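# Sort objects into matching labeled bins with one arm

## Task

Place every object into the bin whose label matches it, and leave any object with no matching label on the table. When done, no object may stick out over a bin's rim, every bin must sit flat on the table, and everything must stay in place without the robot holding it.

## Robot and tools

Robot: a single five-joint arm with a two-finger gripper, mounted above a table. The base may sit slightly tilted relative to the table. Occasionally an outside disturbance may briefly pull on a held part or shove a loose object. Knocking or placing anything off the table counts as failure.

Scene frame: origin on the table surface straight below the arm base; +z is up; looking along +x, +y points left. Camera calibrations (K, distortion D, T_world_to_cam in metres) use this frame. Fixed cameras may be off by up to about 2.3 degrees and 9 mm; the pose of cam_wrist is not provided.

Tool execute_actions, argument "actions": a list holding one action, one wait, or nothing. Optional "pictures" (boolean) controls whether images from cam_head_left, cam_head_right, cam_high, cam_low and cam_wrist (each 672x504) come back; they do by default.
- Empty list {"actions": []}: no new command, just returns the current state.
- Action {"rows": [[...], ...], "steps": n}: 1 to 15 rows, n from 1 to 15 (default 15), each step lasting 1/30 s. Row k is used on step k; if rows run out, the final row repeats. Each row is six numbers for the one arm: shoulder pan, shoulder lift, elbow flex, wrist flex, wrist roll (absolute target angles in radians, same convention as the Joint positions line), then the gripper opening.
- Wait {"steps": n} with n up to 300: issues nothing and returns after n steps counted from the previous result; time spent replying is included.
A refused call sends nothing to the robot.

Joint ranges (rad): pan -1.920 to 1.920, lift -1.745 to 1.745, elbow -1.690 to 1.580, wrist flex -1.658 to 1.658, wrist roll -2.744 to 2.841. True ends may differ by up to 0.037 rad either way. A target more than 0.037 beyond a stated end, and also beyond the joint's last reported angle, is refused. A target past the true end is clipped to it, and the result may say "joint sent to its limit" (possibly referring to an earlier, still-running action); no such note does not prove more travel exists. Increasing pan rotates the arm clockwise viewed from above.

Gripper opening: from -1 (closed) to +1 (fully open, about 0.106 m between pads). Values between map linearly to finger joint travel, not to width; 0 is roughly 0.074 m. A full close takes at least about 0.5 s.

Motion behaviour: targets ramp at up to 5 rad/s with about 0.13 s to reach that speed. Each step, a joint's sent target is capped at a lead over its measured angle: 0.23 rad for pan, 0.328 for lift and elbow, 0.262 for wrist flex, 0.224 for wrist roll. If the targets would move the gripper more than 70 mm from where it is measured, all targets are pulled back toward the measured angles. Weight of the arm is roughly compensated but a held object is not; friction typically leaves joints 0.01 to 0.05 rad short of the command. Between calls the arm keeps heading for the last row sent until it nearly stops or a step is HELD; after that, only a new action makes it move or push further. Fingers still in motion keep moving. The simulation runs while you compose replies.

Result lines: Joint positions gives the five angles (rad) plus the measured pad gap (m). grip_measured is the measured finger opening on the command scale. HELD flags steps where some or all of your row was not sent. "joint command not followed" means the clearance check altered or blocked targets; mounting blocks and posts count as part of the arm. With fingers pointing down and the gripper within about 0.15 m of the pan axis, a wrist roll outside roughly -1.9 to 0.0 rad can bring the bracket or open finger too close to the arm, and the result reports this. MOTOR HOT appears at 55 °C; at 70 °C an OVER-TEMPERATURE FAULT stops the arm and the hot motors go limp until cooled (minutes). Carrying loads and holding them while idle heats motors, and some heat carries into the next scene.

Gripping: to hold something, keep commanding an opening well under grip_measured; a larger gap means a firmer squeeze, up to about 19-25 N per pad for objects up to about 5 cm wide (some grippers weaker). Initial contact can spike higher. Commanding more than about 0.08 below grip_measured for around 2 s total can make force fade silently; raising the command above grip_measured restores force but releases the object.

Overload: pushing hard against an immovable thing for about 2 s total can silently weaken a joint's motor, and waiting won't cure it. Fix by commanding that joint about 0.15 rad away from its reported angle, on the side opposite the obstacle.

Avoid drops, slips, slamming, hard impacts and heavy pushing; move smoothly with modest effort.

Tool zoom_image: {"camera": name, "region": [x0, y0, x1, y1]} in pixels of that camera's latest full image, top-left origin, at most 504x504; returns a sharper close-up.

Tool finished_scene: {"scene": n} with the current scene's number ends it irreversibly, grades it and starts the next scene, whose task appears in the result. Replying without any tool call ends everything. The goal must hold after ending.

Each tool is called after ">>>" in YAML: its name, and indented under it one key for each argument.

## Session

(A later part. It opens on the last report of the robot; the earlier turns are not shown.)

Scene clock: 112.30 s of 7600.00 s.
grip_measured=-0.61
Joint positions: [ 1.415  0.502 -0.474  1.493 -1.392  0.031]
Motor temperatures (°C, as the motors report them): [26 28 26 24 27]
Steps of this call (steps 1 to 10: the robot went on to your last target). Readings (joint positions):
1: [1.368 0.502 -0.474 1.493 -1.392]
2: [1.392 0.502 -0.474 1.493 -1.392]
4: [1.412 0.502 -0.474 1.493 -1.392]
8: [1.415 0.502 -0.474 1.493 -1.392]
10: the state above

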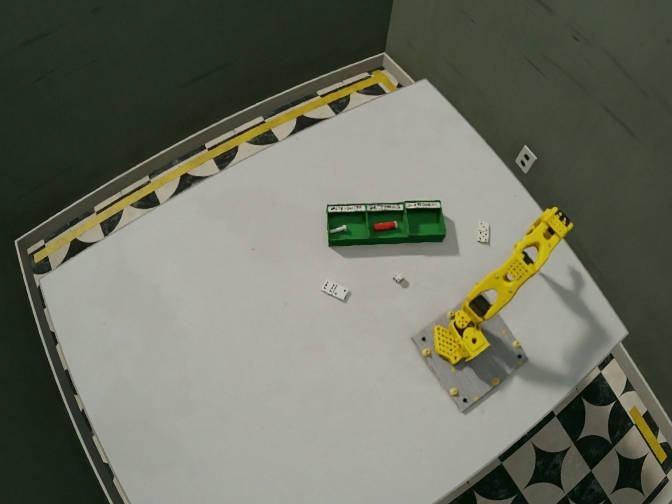

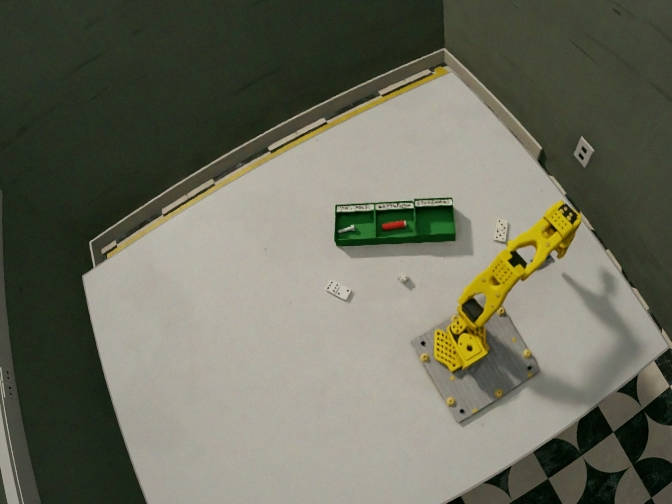

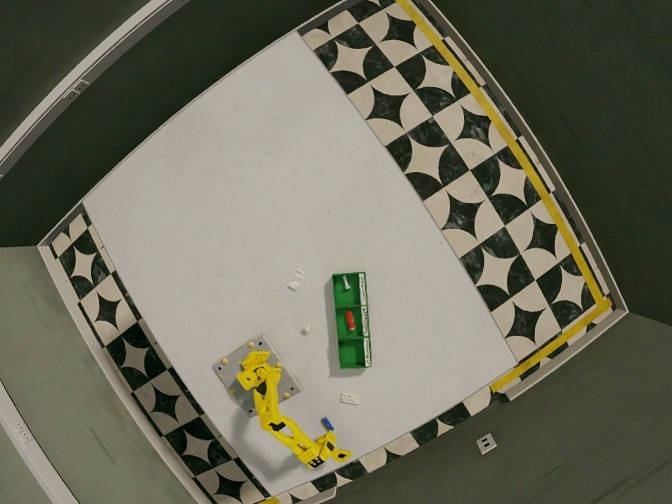

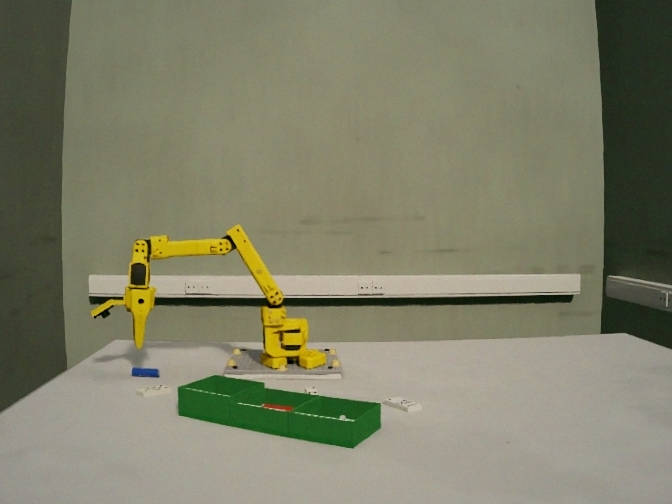

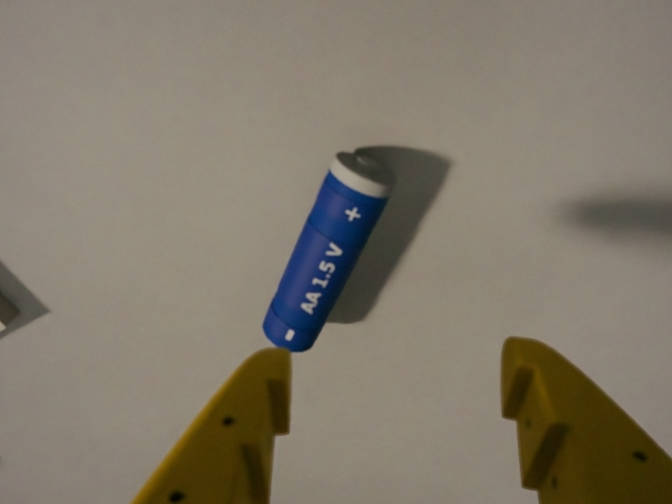

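>>> execute_actions:
  actions:
    - {"rows":[[1.41,0.5,-0.44,1.48,-1.45,-0.58],[1.4,0.49,-0.4,1.46,-1.5,-0.56],[1.39,0.47,-0.36,1.44,-1.55,-0.55],[1.38,0.455,-0.32,1.42,-1.6,-0.55],[1.37,0.44,-0.28,1.39,-1.65,-0.55],[1.365,0.43,-0.24,1.37,-1.7,-0.55],[1.365,0.42,-0.2,1.34,-1.75,-0.55],[1.365,0.41,-0.16,1.32,-1.78,-0.55],[1.365,0.41,-0.145,1.31,-1.78,-0.55]]}

Scene clock: 115.00 s of 7600.00 s.
grip_measured=-0.56
Joint positions: [ 1.371  0.427 -0.163  1.318 -1.771  0.035]
Motor temperatures (°C, as the motors report them): [26 28 26 24 27]
Steps of this call (steps 1 to 30: the robot went on to your last target; steps 31 to 66: nothing new was sent; steps 67 to 81: all 15 steps of this action). Readings (joint positions):
67: [1.415 0.502 -0.474 1.493 -1.393]
68: [1.414 0.502 -0.468 1.490 -1.404]
70: [1.406 0.495 -0.424 1.468 -1.468]
74: [1.375 0.450 -0.278 1.386 -1.656]
81: the state above

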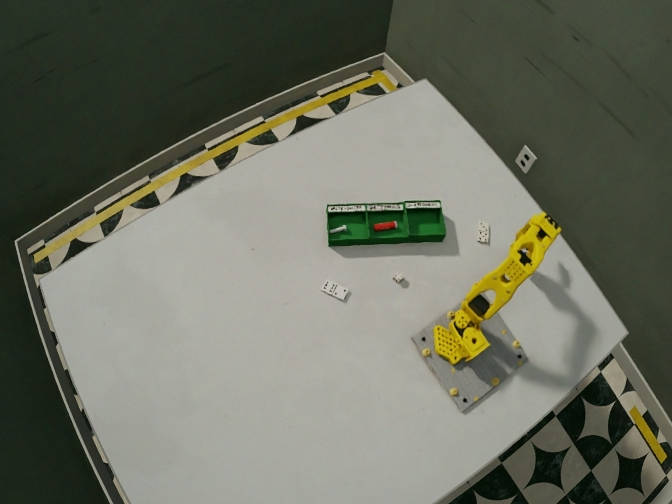

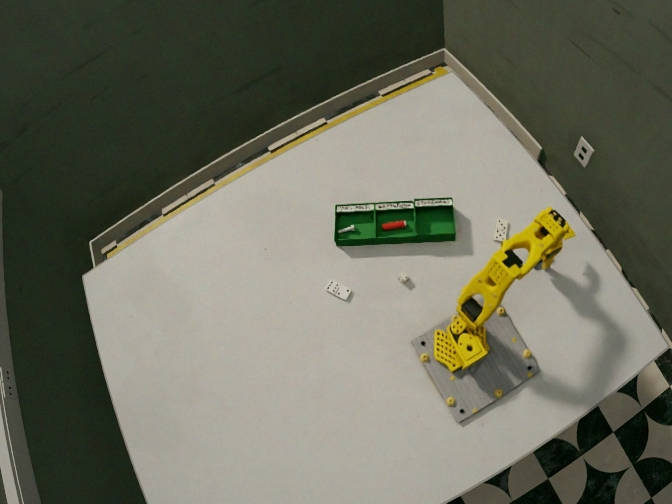

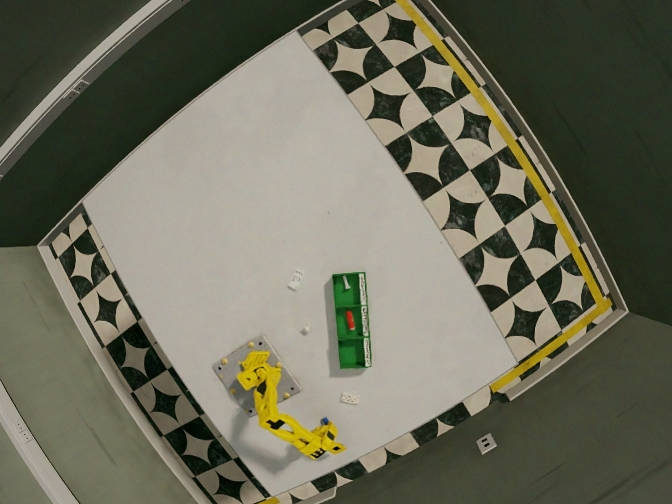

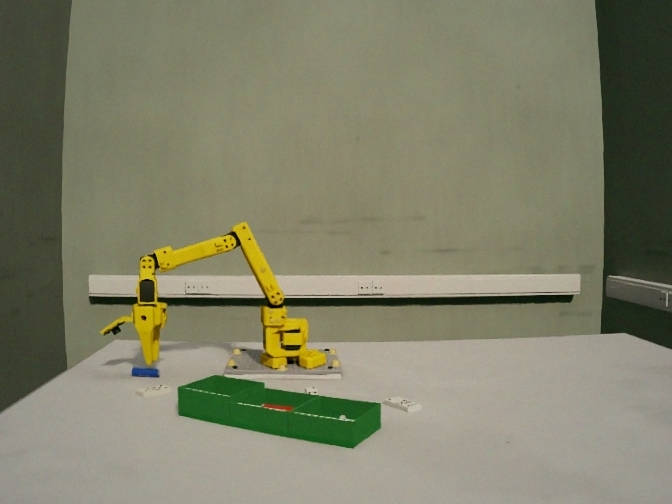

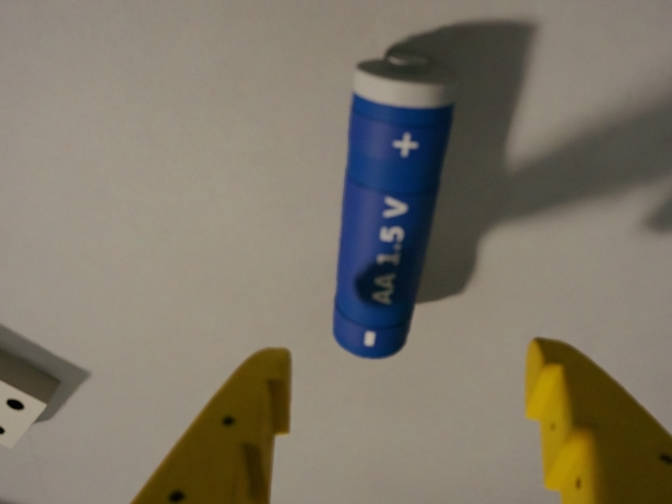

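>>> execute_actions:
  actions:
    - {"rows":[[1.375,0.44,-0.17,1.31,-1.8,-0.55],[1.38,0.46,-0.18,1.3,-1.82,-0.55],[1.385,0.48,-0.195,1.29,-1.84,-0.55],[1.39,0.5,-0.21,1.28,-1.84,-0.55],[1.39,0.52,-0.22,1.265,-1.84,-0.55],[1.39,0.54,-0.225,1.25,-1.84,-0.55]],"steps":13}

Scene clock: 119.93 s of 7600.00 s.
grip_measured=-0.56
Joint positions: [ 1.384  0.522 -0.209  1.258 -1.832  0.035]
Motor temperatures (°C, as the motors report them): [26 28 26 24 27]
Steps of this call (steps 1 to 15: the robot went on to your last target; steps 16 to 90: nothing new was sent; then 1.50 s passed at rest; steps 91 to 103: all 13 steps of this action). Readings (joint positions):
91: [1.371 0.424 -0.163 1.317 -1.774]
92: [1.371 0.426 -0.163 1.317 -1.781]
94: [1.375 0.446 -0.172 1.307 -1.807]
98: [1.383 0.512 -0.203 1.269 -1.829]
103: the state above

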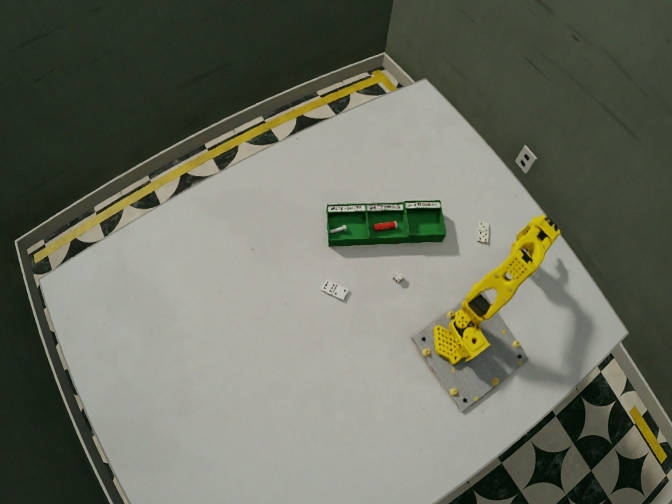

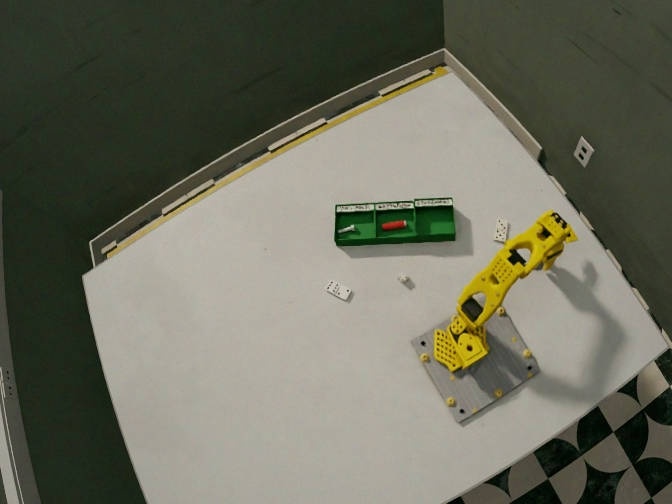

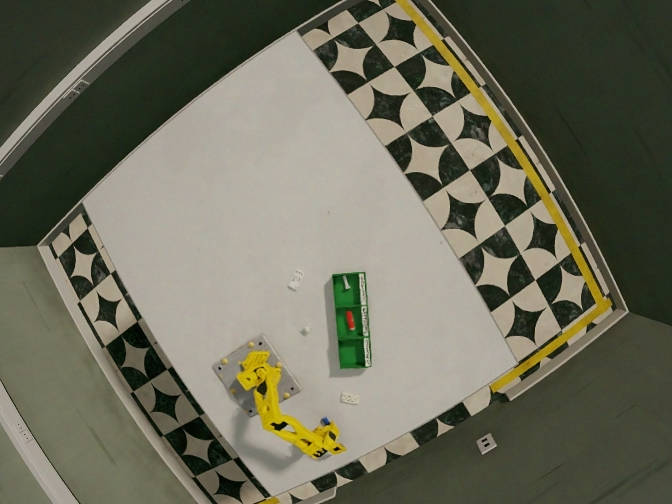

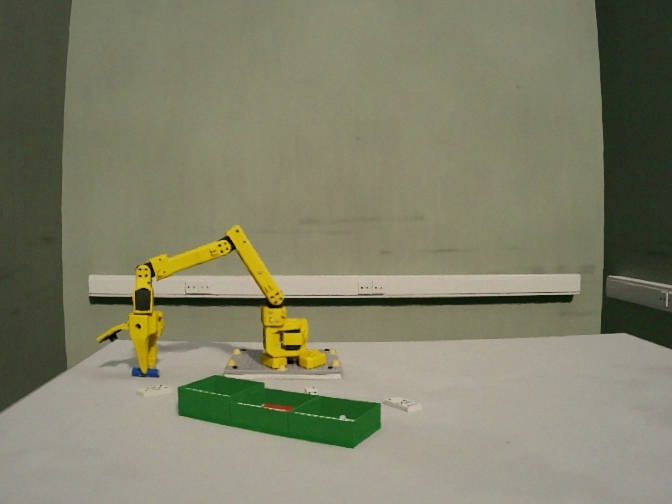

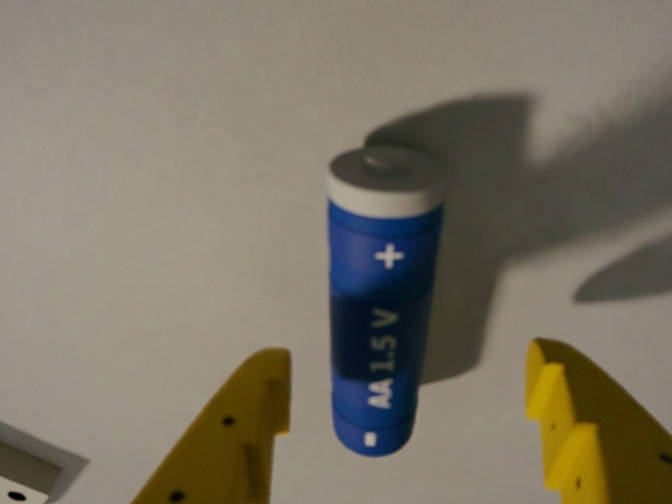

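>>> execute_actions:
  actions:
    - {"rows":[[1.385,0.555,-0.24,1.255,-1.84,-0.55],[1.38,0.575,-0.26,1.252,-1.84,-0.55],[1.375,0.595,-0.28,1.25,-1.84,-0.55],[1.37,0.615,-0.295,1.248,-1.84,-0.55]],"steps":12}

Scene clock: 122.43 s of 7600.00 s.
grip_measured=-0.56
Joint positions: [ 1.375  0.596 -0.279  1.255 -1.832  0.035]
Motor temperatures (°C, as the motors report them): [26 28 26 24 27]
Steps of this call (steps 1 to 15: the robot went on to your last target; steps 16 to 63: nothing new was sent; steps 64 to 75: all 12 steps of this action). Readings (joint positions):
64: [1.384 0.522 -0.210 1.258 -1.832]
65: [1.384 0.528 -0.217 1.258 -1.832]
67: [1.383 0.559 -0.243 1.258 -1.832]
71: [1.375 0.594 -0.275 1.257 -1.832]
75: the state above

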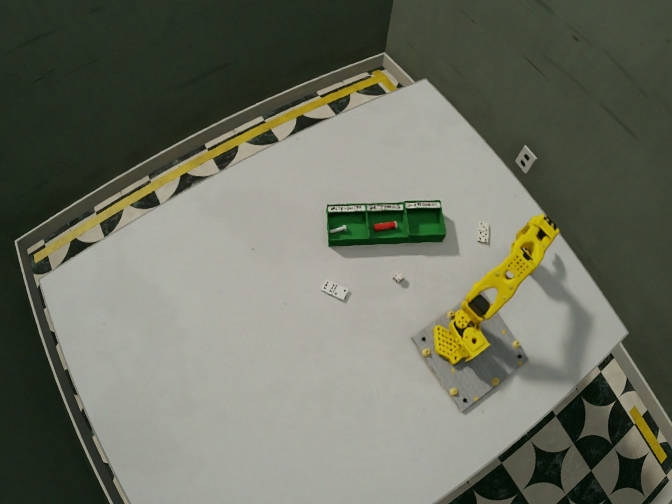

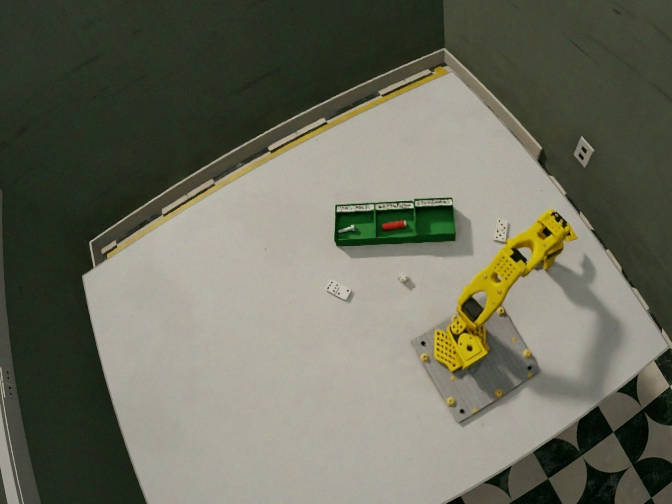

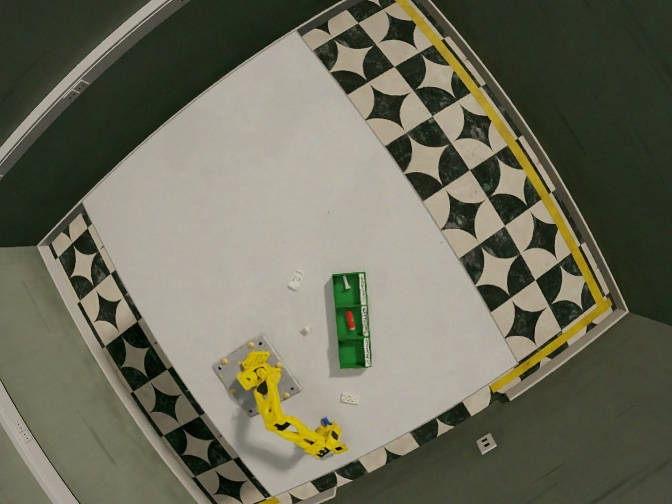

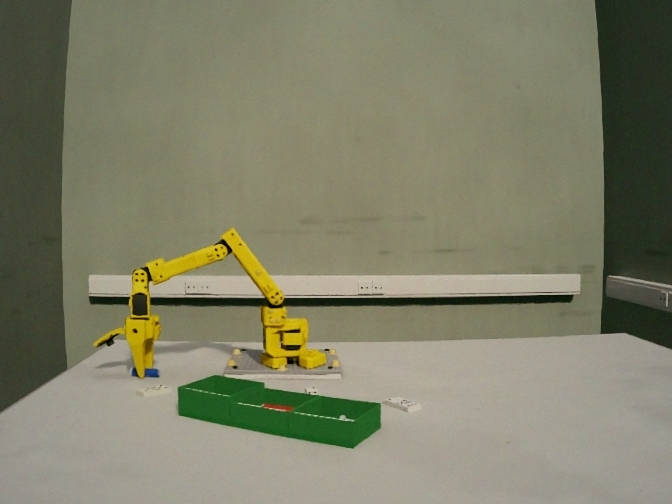

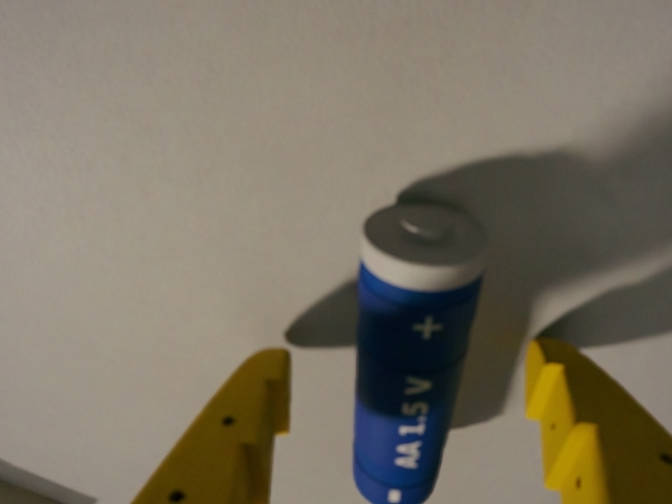

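At the table. Close.

>>> execute_actions:
  actions:
    - {"rows":[[1.37,0.605,-0.295,1.248,-1.84,-0.6],[1.37,0.605,-0.295,1.248,-1.84,-0.65],[1.37,0.605,-0.295,1.248,-1.84,-0.7],[1.37,0.605,-0.295,1.248,-1.84,-0.75],[1.37,0.605,-0.295,1.248,-1.84,-0.8],[1.37,0.605,-0.295,1.248,-1.84,-0.85],[1.37,0.605,-0.295,1.248,-1.84,-0.9]],"steps":14}

Scene clock: 125.57 s of 7600.00 s.
grip_measured=-0.84
Joint positions: [ 1.375  0.596 -0.281  1.255 -1.832  0.014]
Motor temperatures (°C, as the motors report them): [26 28 26 24 27]
Steps of this call (steps 1 to 15: the robot went on to your last target; steps 16 to 80: nothing new was sent; steps 81 to 94: all 14 steps of this action). Readings (joint positions):
81: [1.375 0.596 -0.279 1.255 -1.832]
82: [1.375 0.596 -0.279 1.255 -1.832]
84: [1.375 0.596 -0.279 1.255 -1.832]
88: [1.375 0.596 -0.281 1.255 -1.832]
94: the state above

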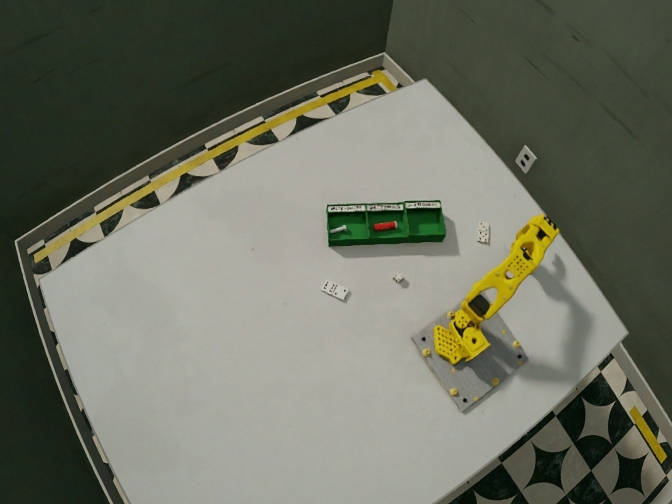

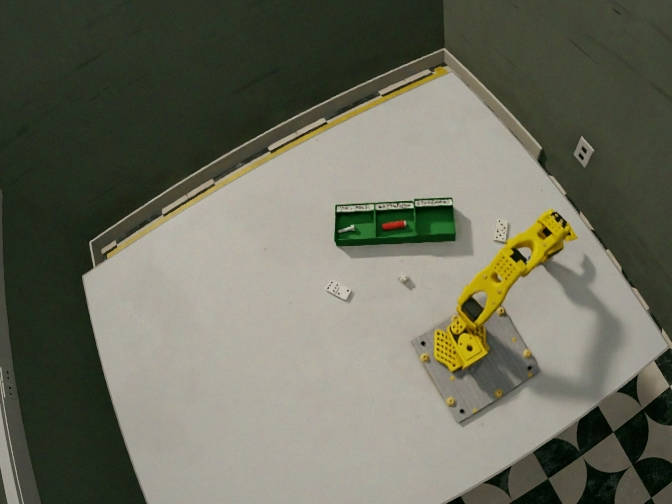

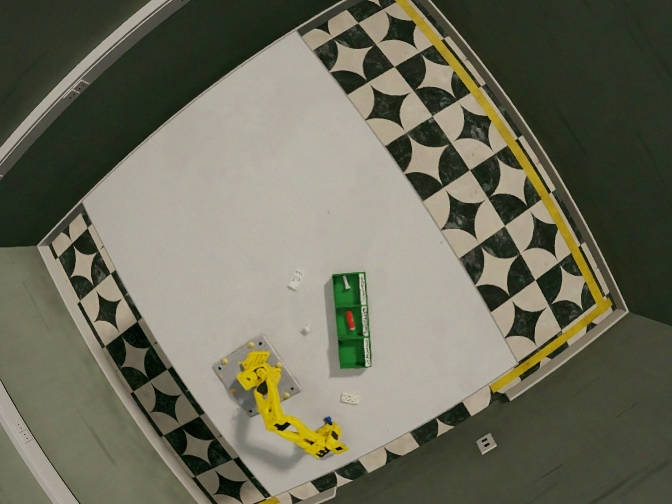

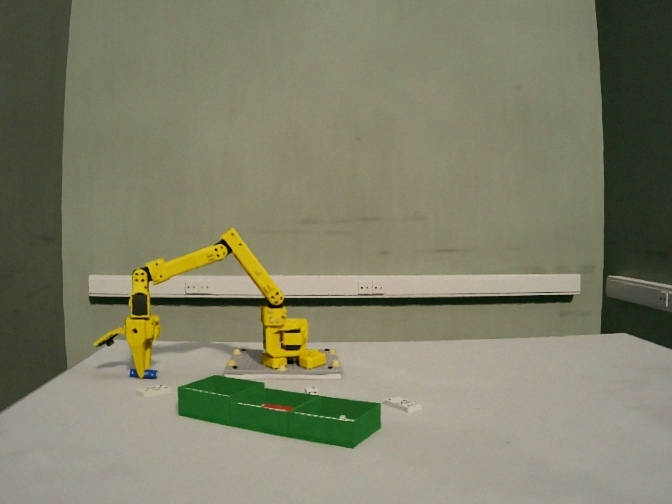

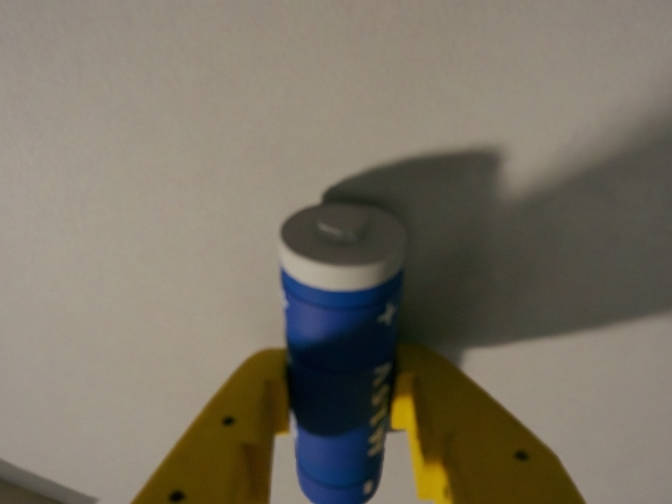

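>>> execute_actions:
  actions:
    - {"rows":[[1.37,0.58,-0.3,1.28,-1.84,-0.9],[1.37,0.55,-0.33,1.32,-1.84,-0.9],[1.37,0.52,-0.37,1.36,-1.82,-0.9],[1.37,0.49,-0.41,1.4,-1.78,-0.9],[1.35,0.46,-0.45,1.43,-1.7,-0.9],[1.28,0.44,-0.48,1.45,-1.6,-0.9],[1.18,0.42,-0.5,1.46,-1.5,-0.9],[1.07,0.41,-0.5,1.46,-1.4,-0.9],[0.96,0.41,-0.5,1.46,-1.3,-0.9],[0.85,0.41,-0.5,1.46,-1.2,-0.9],[0.74,0.41,-0.5,1.46,-1.1,-0.9],[0.63,0.41,-0.5,1.46,-1.0,-0.9],[0.52,0.41,-0.5,1.46,-0.9,-0.9],[0.41,0.41,-0.5,1.46,-0.8,-0.9],[0.3,0.41,-0.5,1.46,-0.7,-0.9]]}
  pictures: false

>>> execute_actions:
  actions:
    - {"rows":[[0.22,0.42,-0.5,1.46,-0.6,-0.9],[0.16,0.42,-0.5,1.46,-0.5,-0.9],[0.12,0.43,-0.5,1.46,-0.4,-0.9],[0.09,0.43,-0.5,1.46,-0.3,-0.9],[0.09,0.43,-0.5,1.46,-0.26,-0.9]],"steps":15}
  pictures: false

>>> execute_actions:
  actions:
    - {"rows":[[0.09,0.44,-0.46,1.42,-0.26,-0.9],[0.09,0.45,-0.42,1.38,-0.26,-0.9],[0.09,0.46,-0.38,1.34,-0.26,-0.9],[0.09,0.47,-0.34,1.3,-0.26,-0.9],[0.09,0.48,-0.31,1.26,-0.26,-0.9]],"steps":14}

Scene clock: 130.63 s of 7600.00 s.
grip_measured=-0.84
Joint positions: [ 0.915  0.426 -0.483  1.452 -1.289  0.014]
Motor temperatures (°C, as the motors report them): [26 28 26 24 27]
Steps of this call (steps 1 to 15: the robot went on to your last target; steps 16 to 90: nothing new was sent; then 1.57 s passed at rest; steps 91 to 105: all 15 steps of this action). Readings (joint positions):
91: [1.375 0.596 -0.281 1.255 -1.832]
92: [1.375 0.596 -0.283 1.260 -1.832]
94: [1.375 0.576 -0.307 1.304 -1.829]
98: [1.318 0.476 -0.433 1.421 -1.683]
105: the state above

Scene clock: 131.13 s of 7600.00 s.
grip_measured=-0.84
Joint positions: [ 0.111  0.426 -0.483  1.453 -0.444  0.014]
Motor temperatures (°C, as the motors report them): [26 28 26 24 27]
Steps of this call (steps 1 to 15: all 15 steps of this action). Readings (joint positions):
1: [0.857 0.426 -0.483 1.452 -1.232]
2: [0.798 0.426 -0.483 1.453 -1.175]
4: [0.682 0.426 -0.483 1.453 -1.063]
8: [0.449 0.426 -0.483 1.453 -0.838]
15: the state above

Scene clock: 131.60 s of 7600.00 s.
grip_measured=-0.84
Joint positions: [ 0.094  0.469 -0.327  1.269 -0.267  0.014]
Motor temperatures (°C, as the motors report them): [26 28 26 24 27]
Steps of this call (steps 1 to 14: all 14 steps of this action). Readings (joint positions):
1: [0.101 0.426 -0.483 1.453 -0.388]
2: [0.096 0.426 -0.480 1.447 -0.341]
4: [0.094 0.433 -0.442 1.401 -0.292]
8: [0.094 0.466 -0.338 1.289 -0.270]
14: the state above

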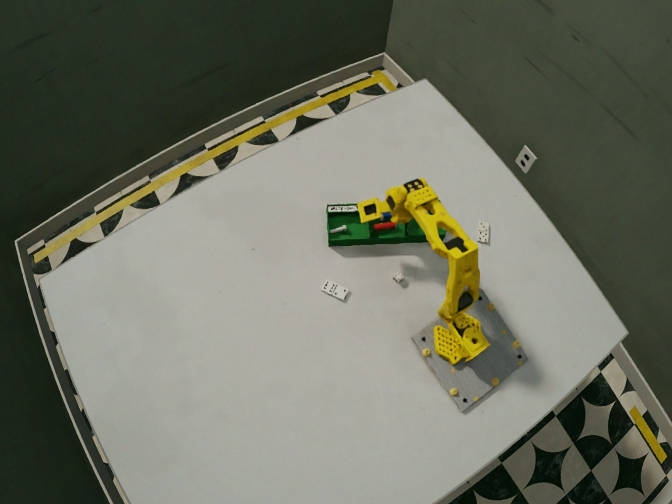

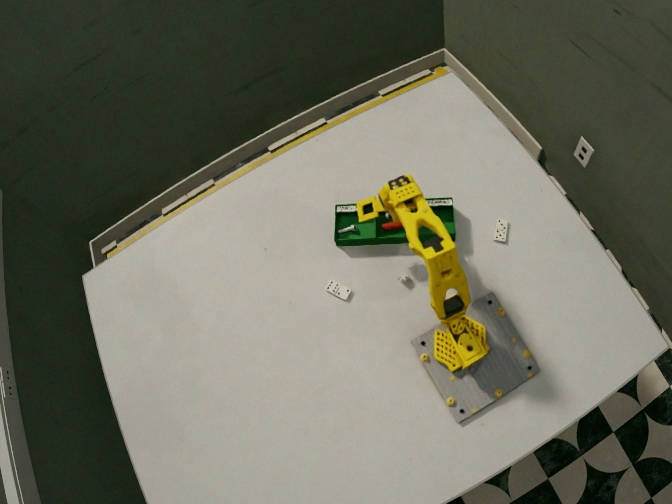

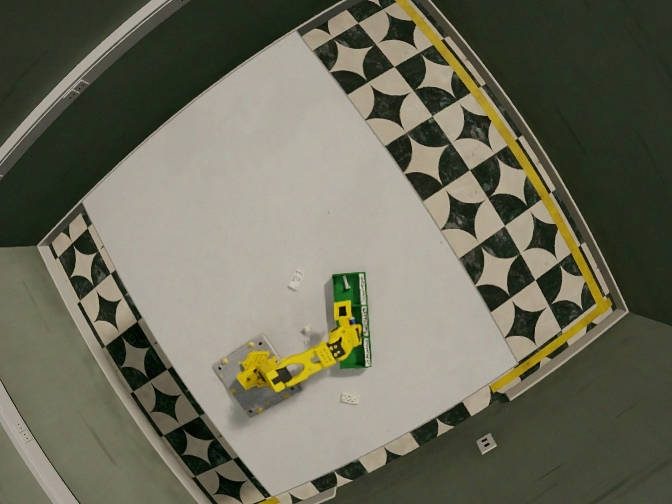

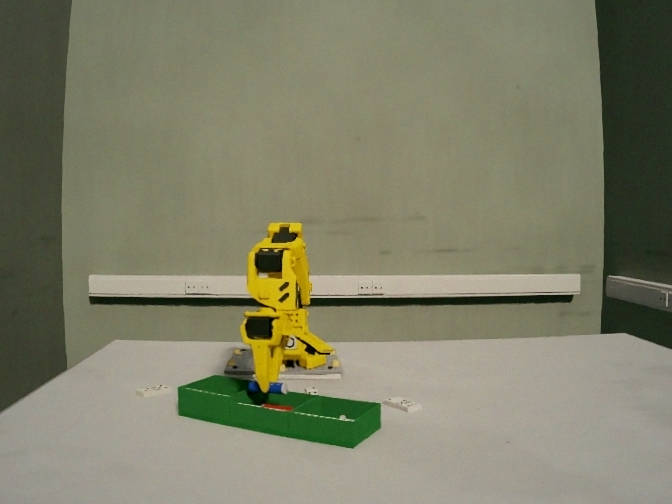

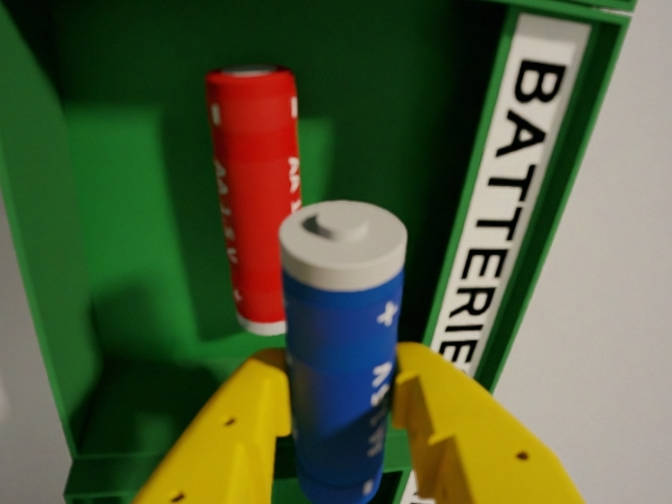

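>>> execute_actions:
  actions:
    - {"rows":[[0.1,0.495,-0.33,1.26,-0.25,-0.9],[0.11,0.51,-0.35,1.25,-0.25,-0.9],[0.115,0.525,-0.37,1.245,-0.25,-0.9],[0.115,0.545,-0.385,1.235,-0.25,-0.9]],"steps":12}

Scene clock: 134.30 s of 7600.00 s.
grip_measured=-0.84
Joint positions: [ 0.11   0.53  -0.365  1.243 -0.258  0.014]
Motor temperatures (°C, as the motors report them): [26 28 26 24 27]
Steps of this call (steps 1 to 15: the robot went on to your last target; steps 16 to 69: nothing new was sent; steps 70 to 81: all 12 steps of this action). Readings (joint positions):
70: [0.094 0.469 -0.327 1.267 -0.266]
71: [0.094 0.473 -0.327 1.267 -0.264]
73: [0.101 0.496 -0.338 1.260 -0.260]
77: [0.110 0.528 -0.362 1.244 -0.258]
81: the state above

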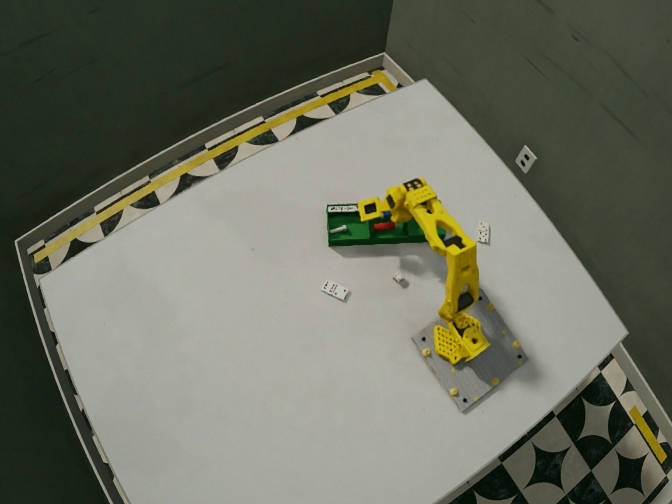

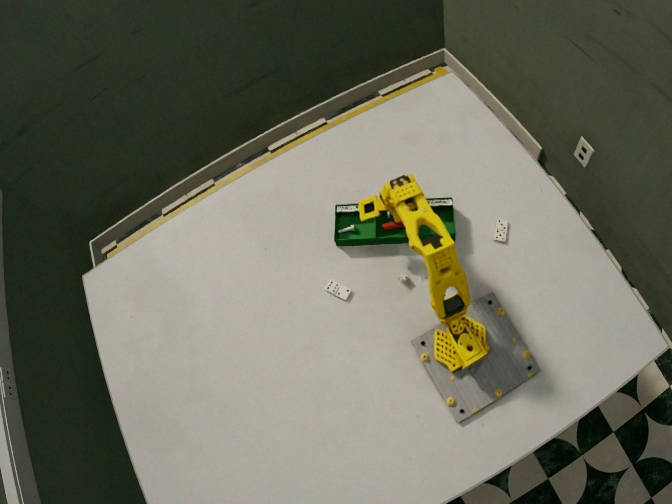

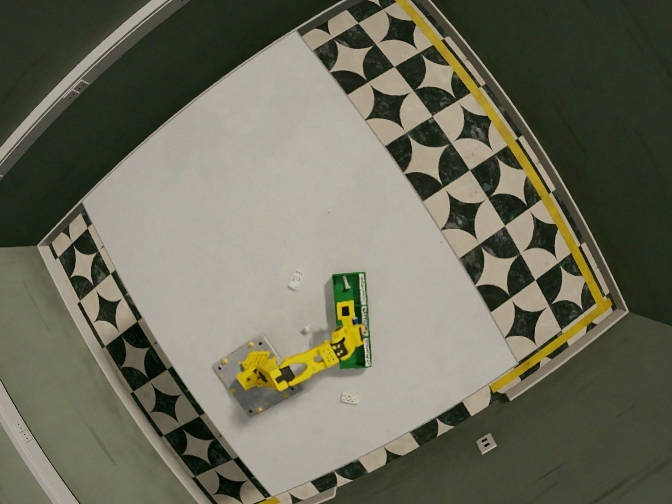

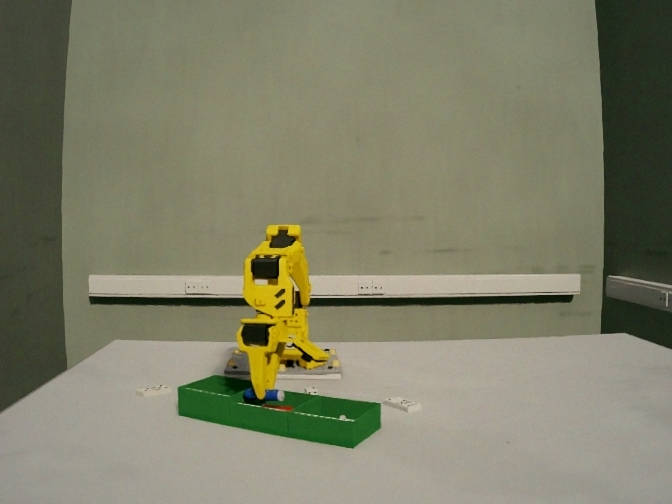

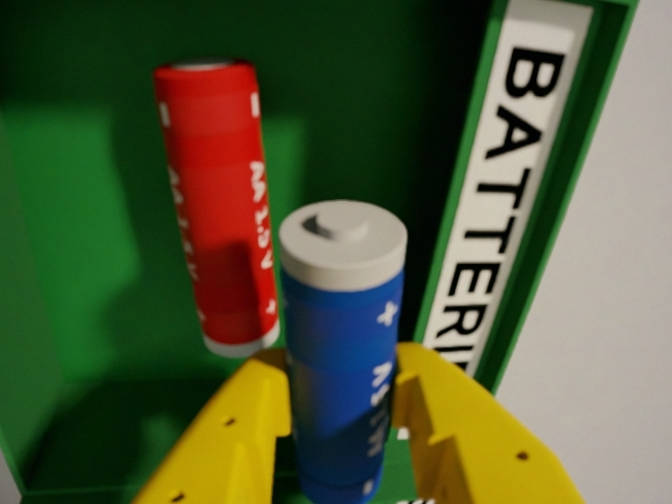

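>>> execute_actions:
  actions:
    - {"rows":[[0.1,0.55,-0.39,1.235,-0.26,-0.9],[0.085,0.555,-0.395,1.235,-0.27,-0.9],[0.07,0.56,-0.4,1.235,-0.29,-0.9],[0.055,0.56,-0.4,1.235,-0.3,-0.9]],"steps":11}

Scene clock: 136.90 s of 7600.00 s.
grip_measured=-0.84
Joint positions: [ 0.059  0.545 -0.381  1.243 -0.292  0.014]
Motor temperatures (°C, as the motors report them): [26 29 26 24 27]
Steps of this call (steps 1 to 15: the robot went on to your last target; steps 16 to 67: nothing new was sent; steps 68 to 78: all 11 steps of this action). Readings (joint positions):
68: [0.110 0.530 -0.367 1.243 -0.258]
69: [0.108 0.531 -0.368 1.243 -0.258]
71: [0.093 0.539 -0.376 1.243 -0.269]
75: [0.062 0.544 -0.381 1.243 -0.289]
78: the state above

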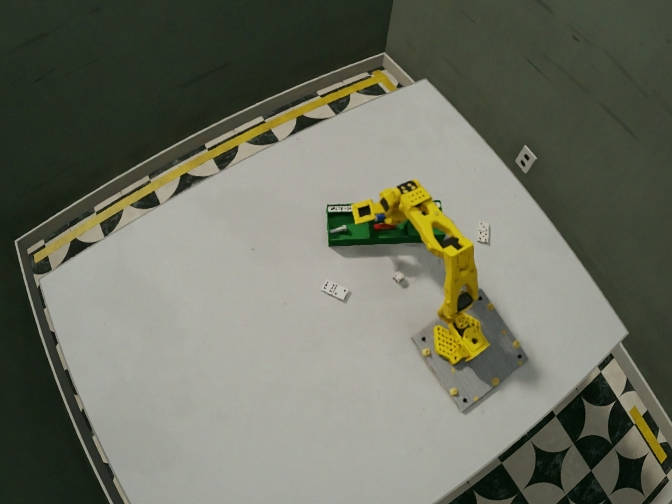

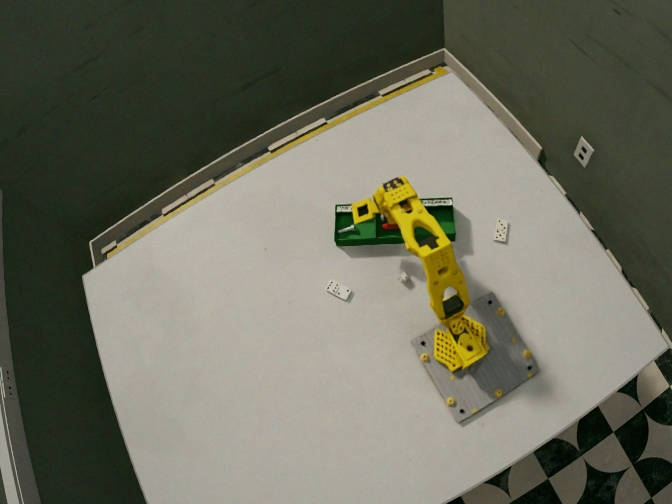

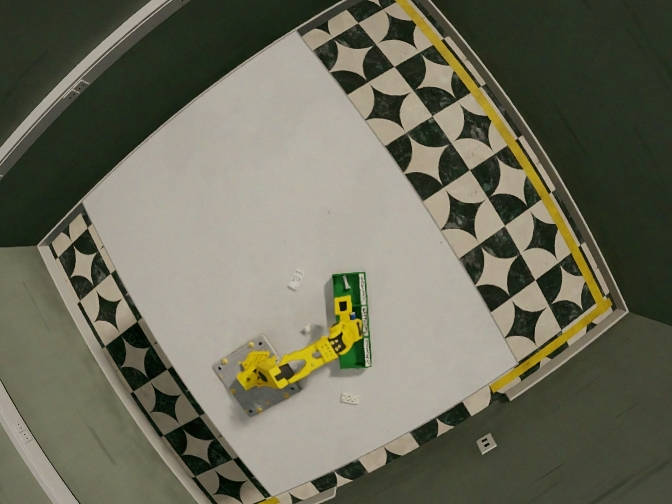

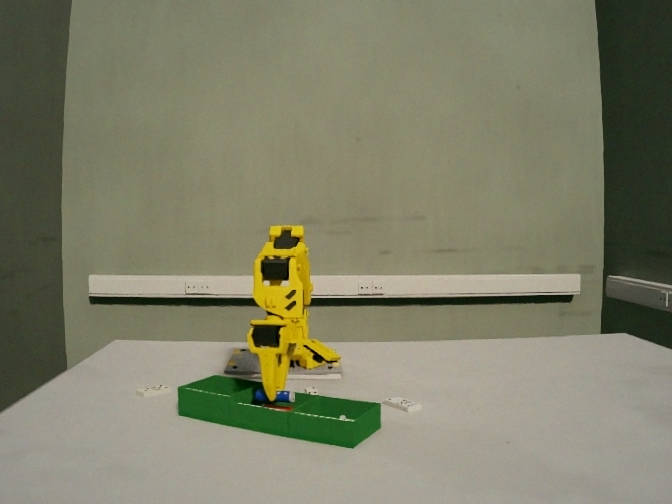

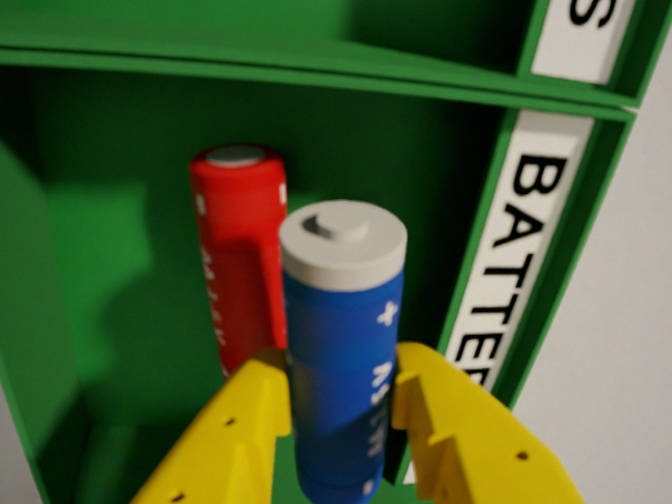

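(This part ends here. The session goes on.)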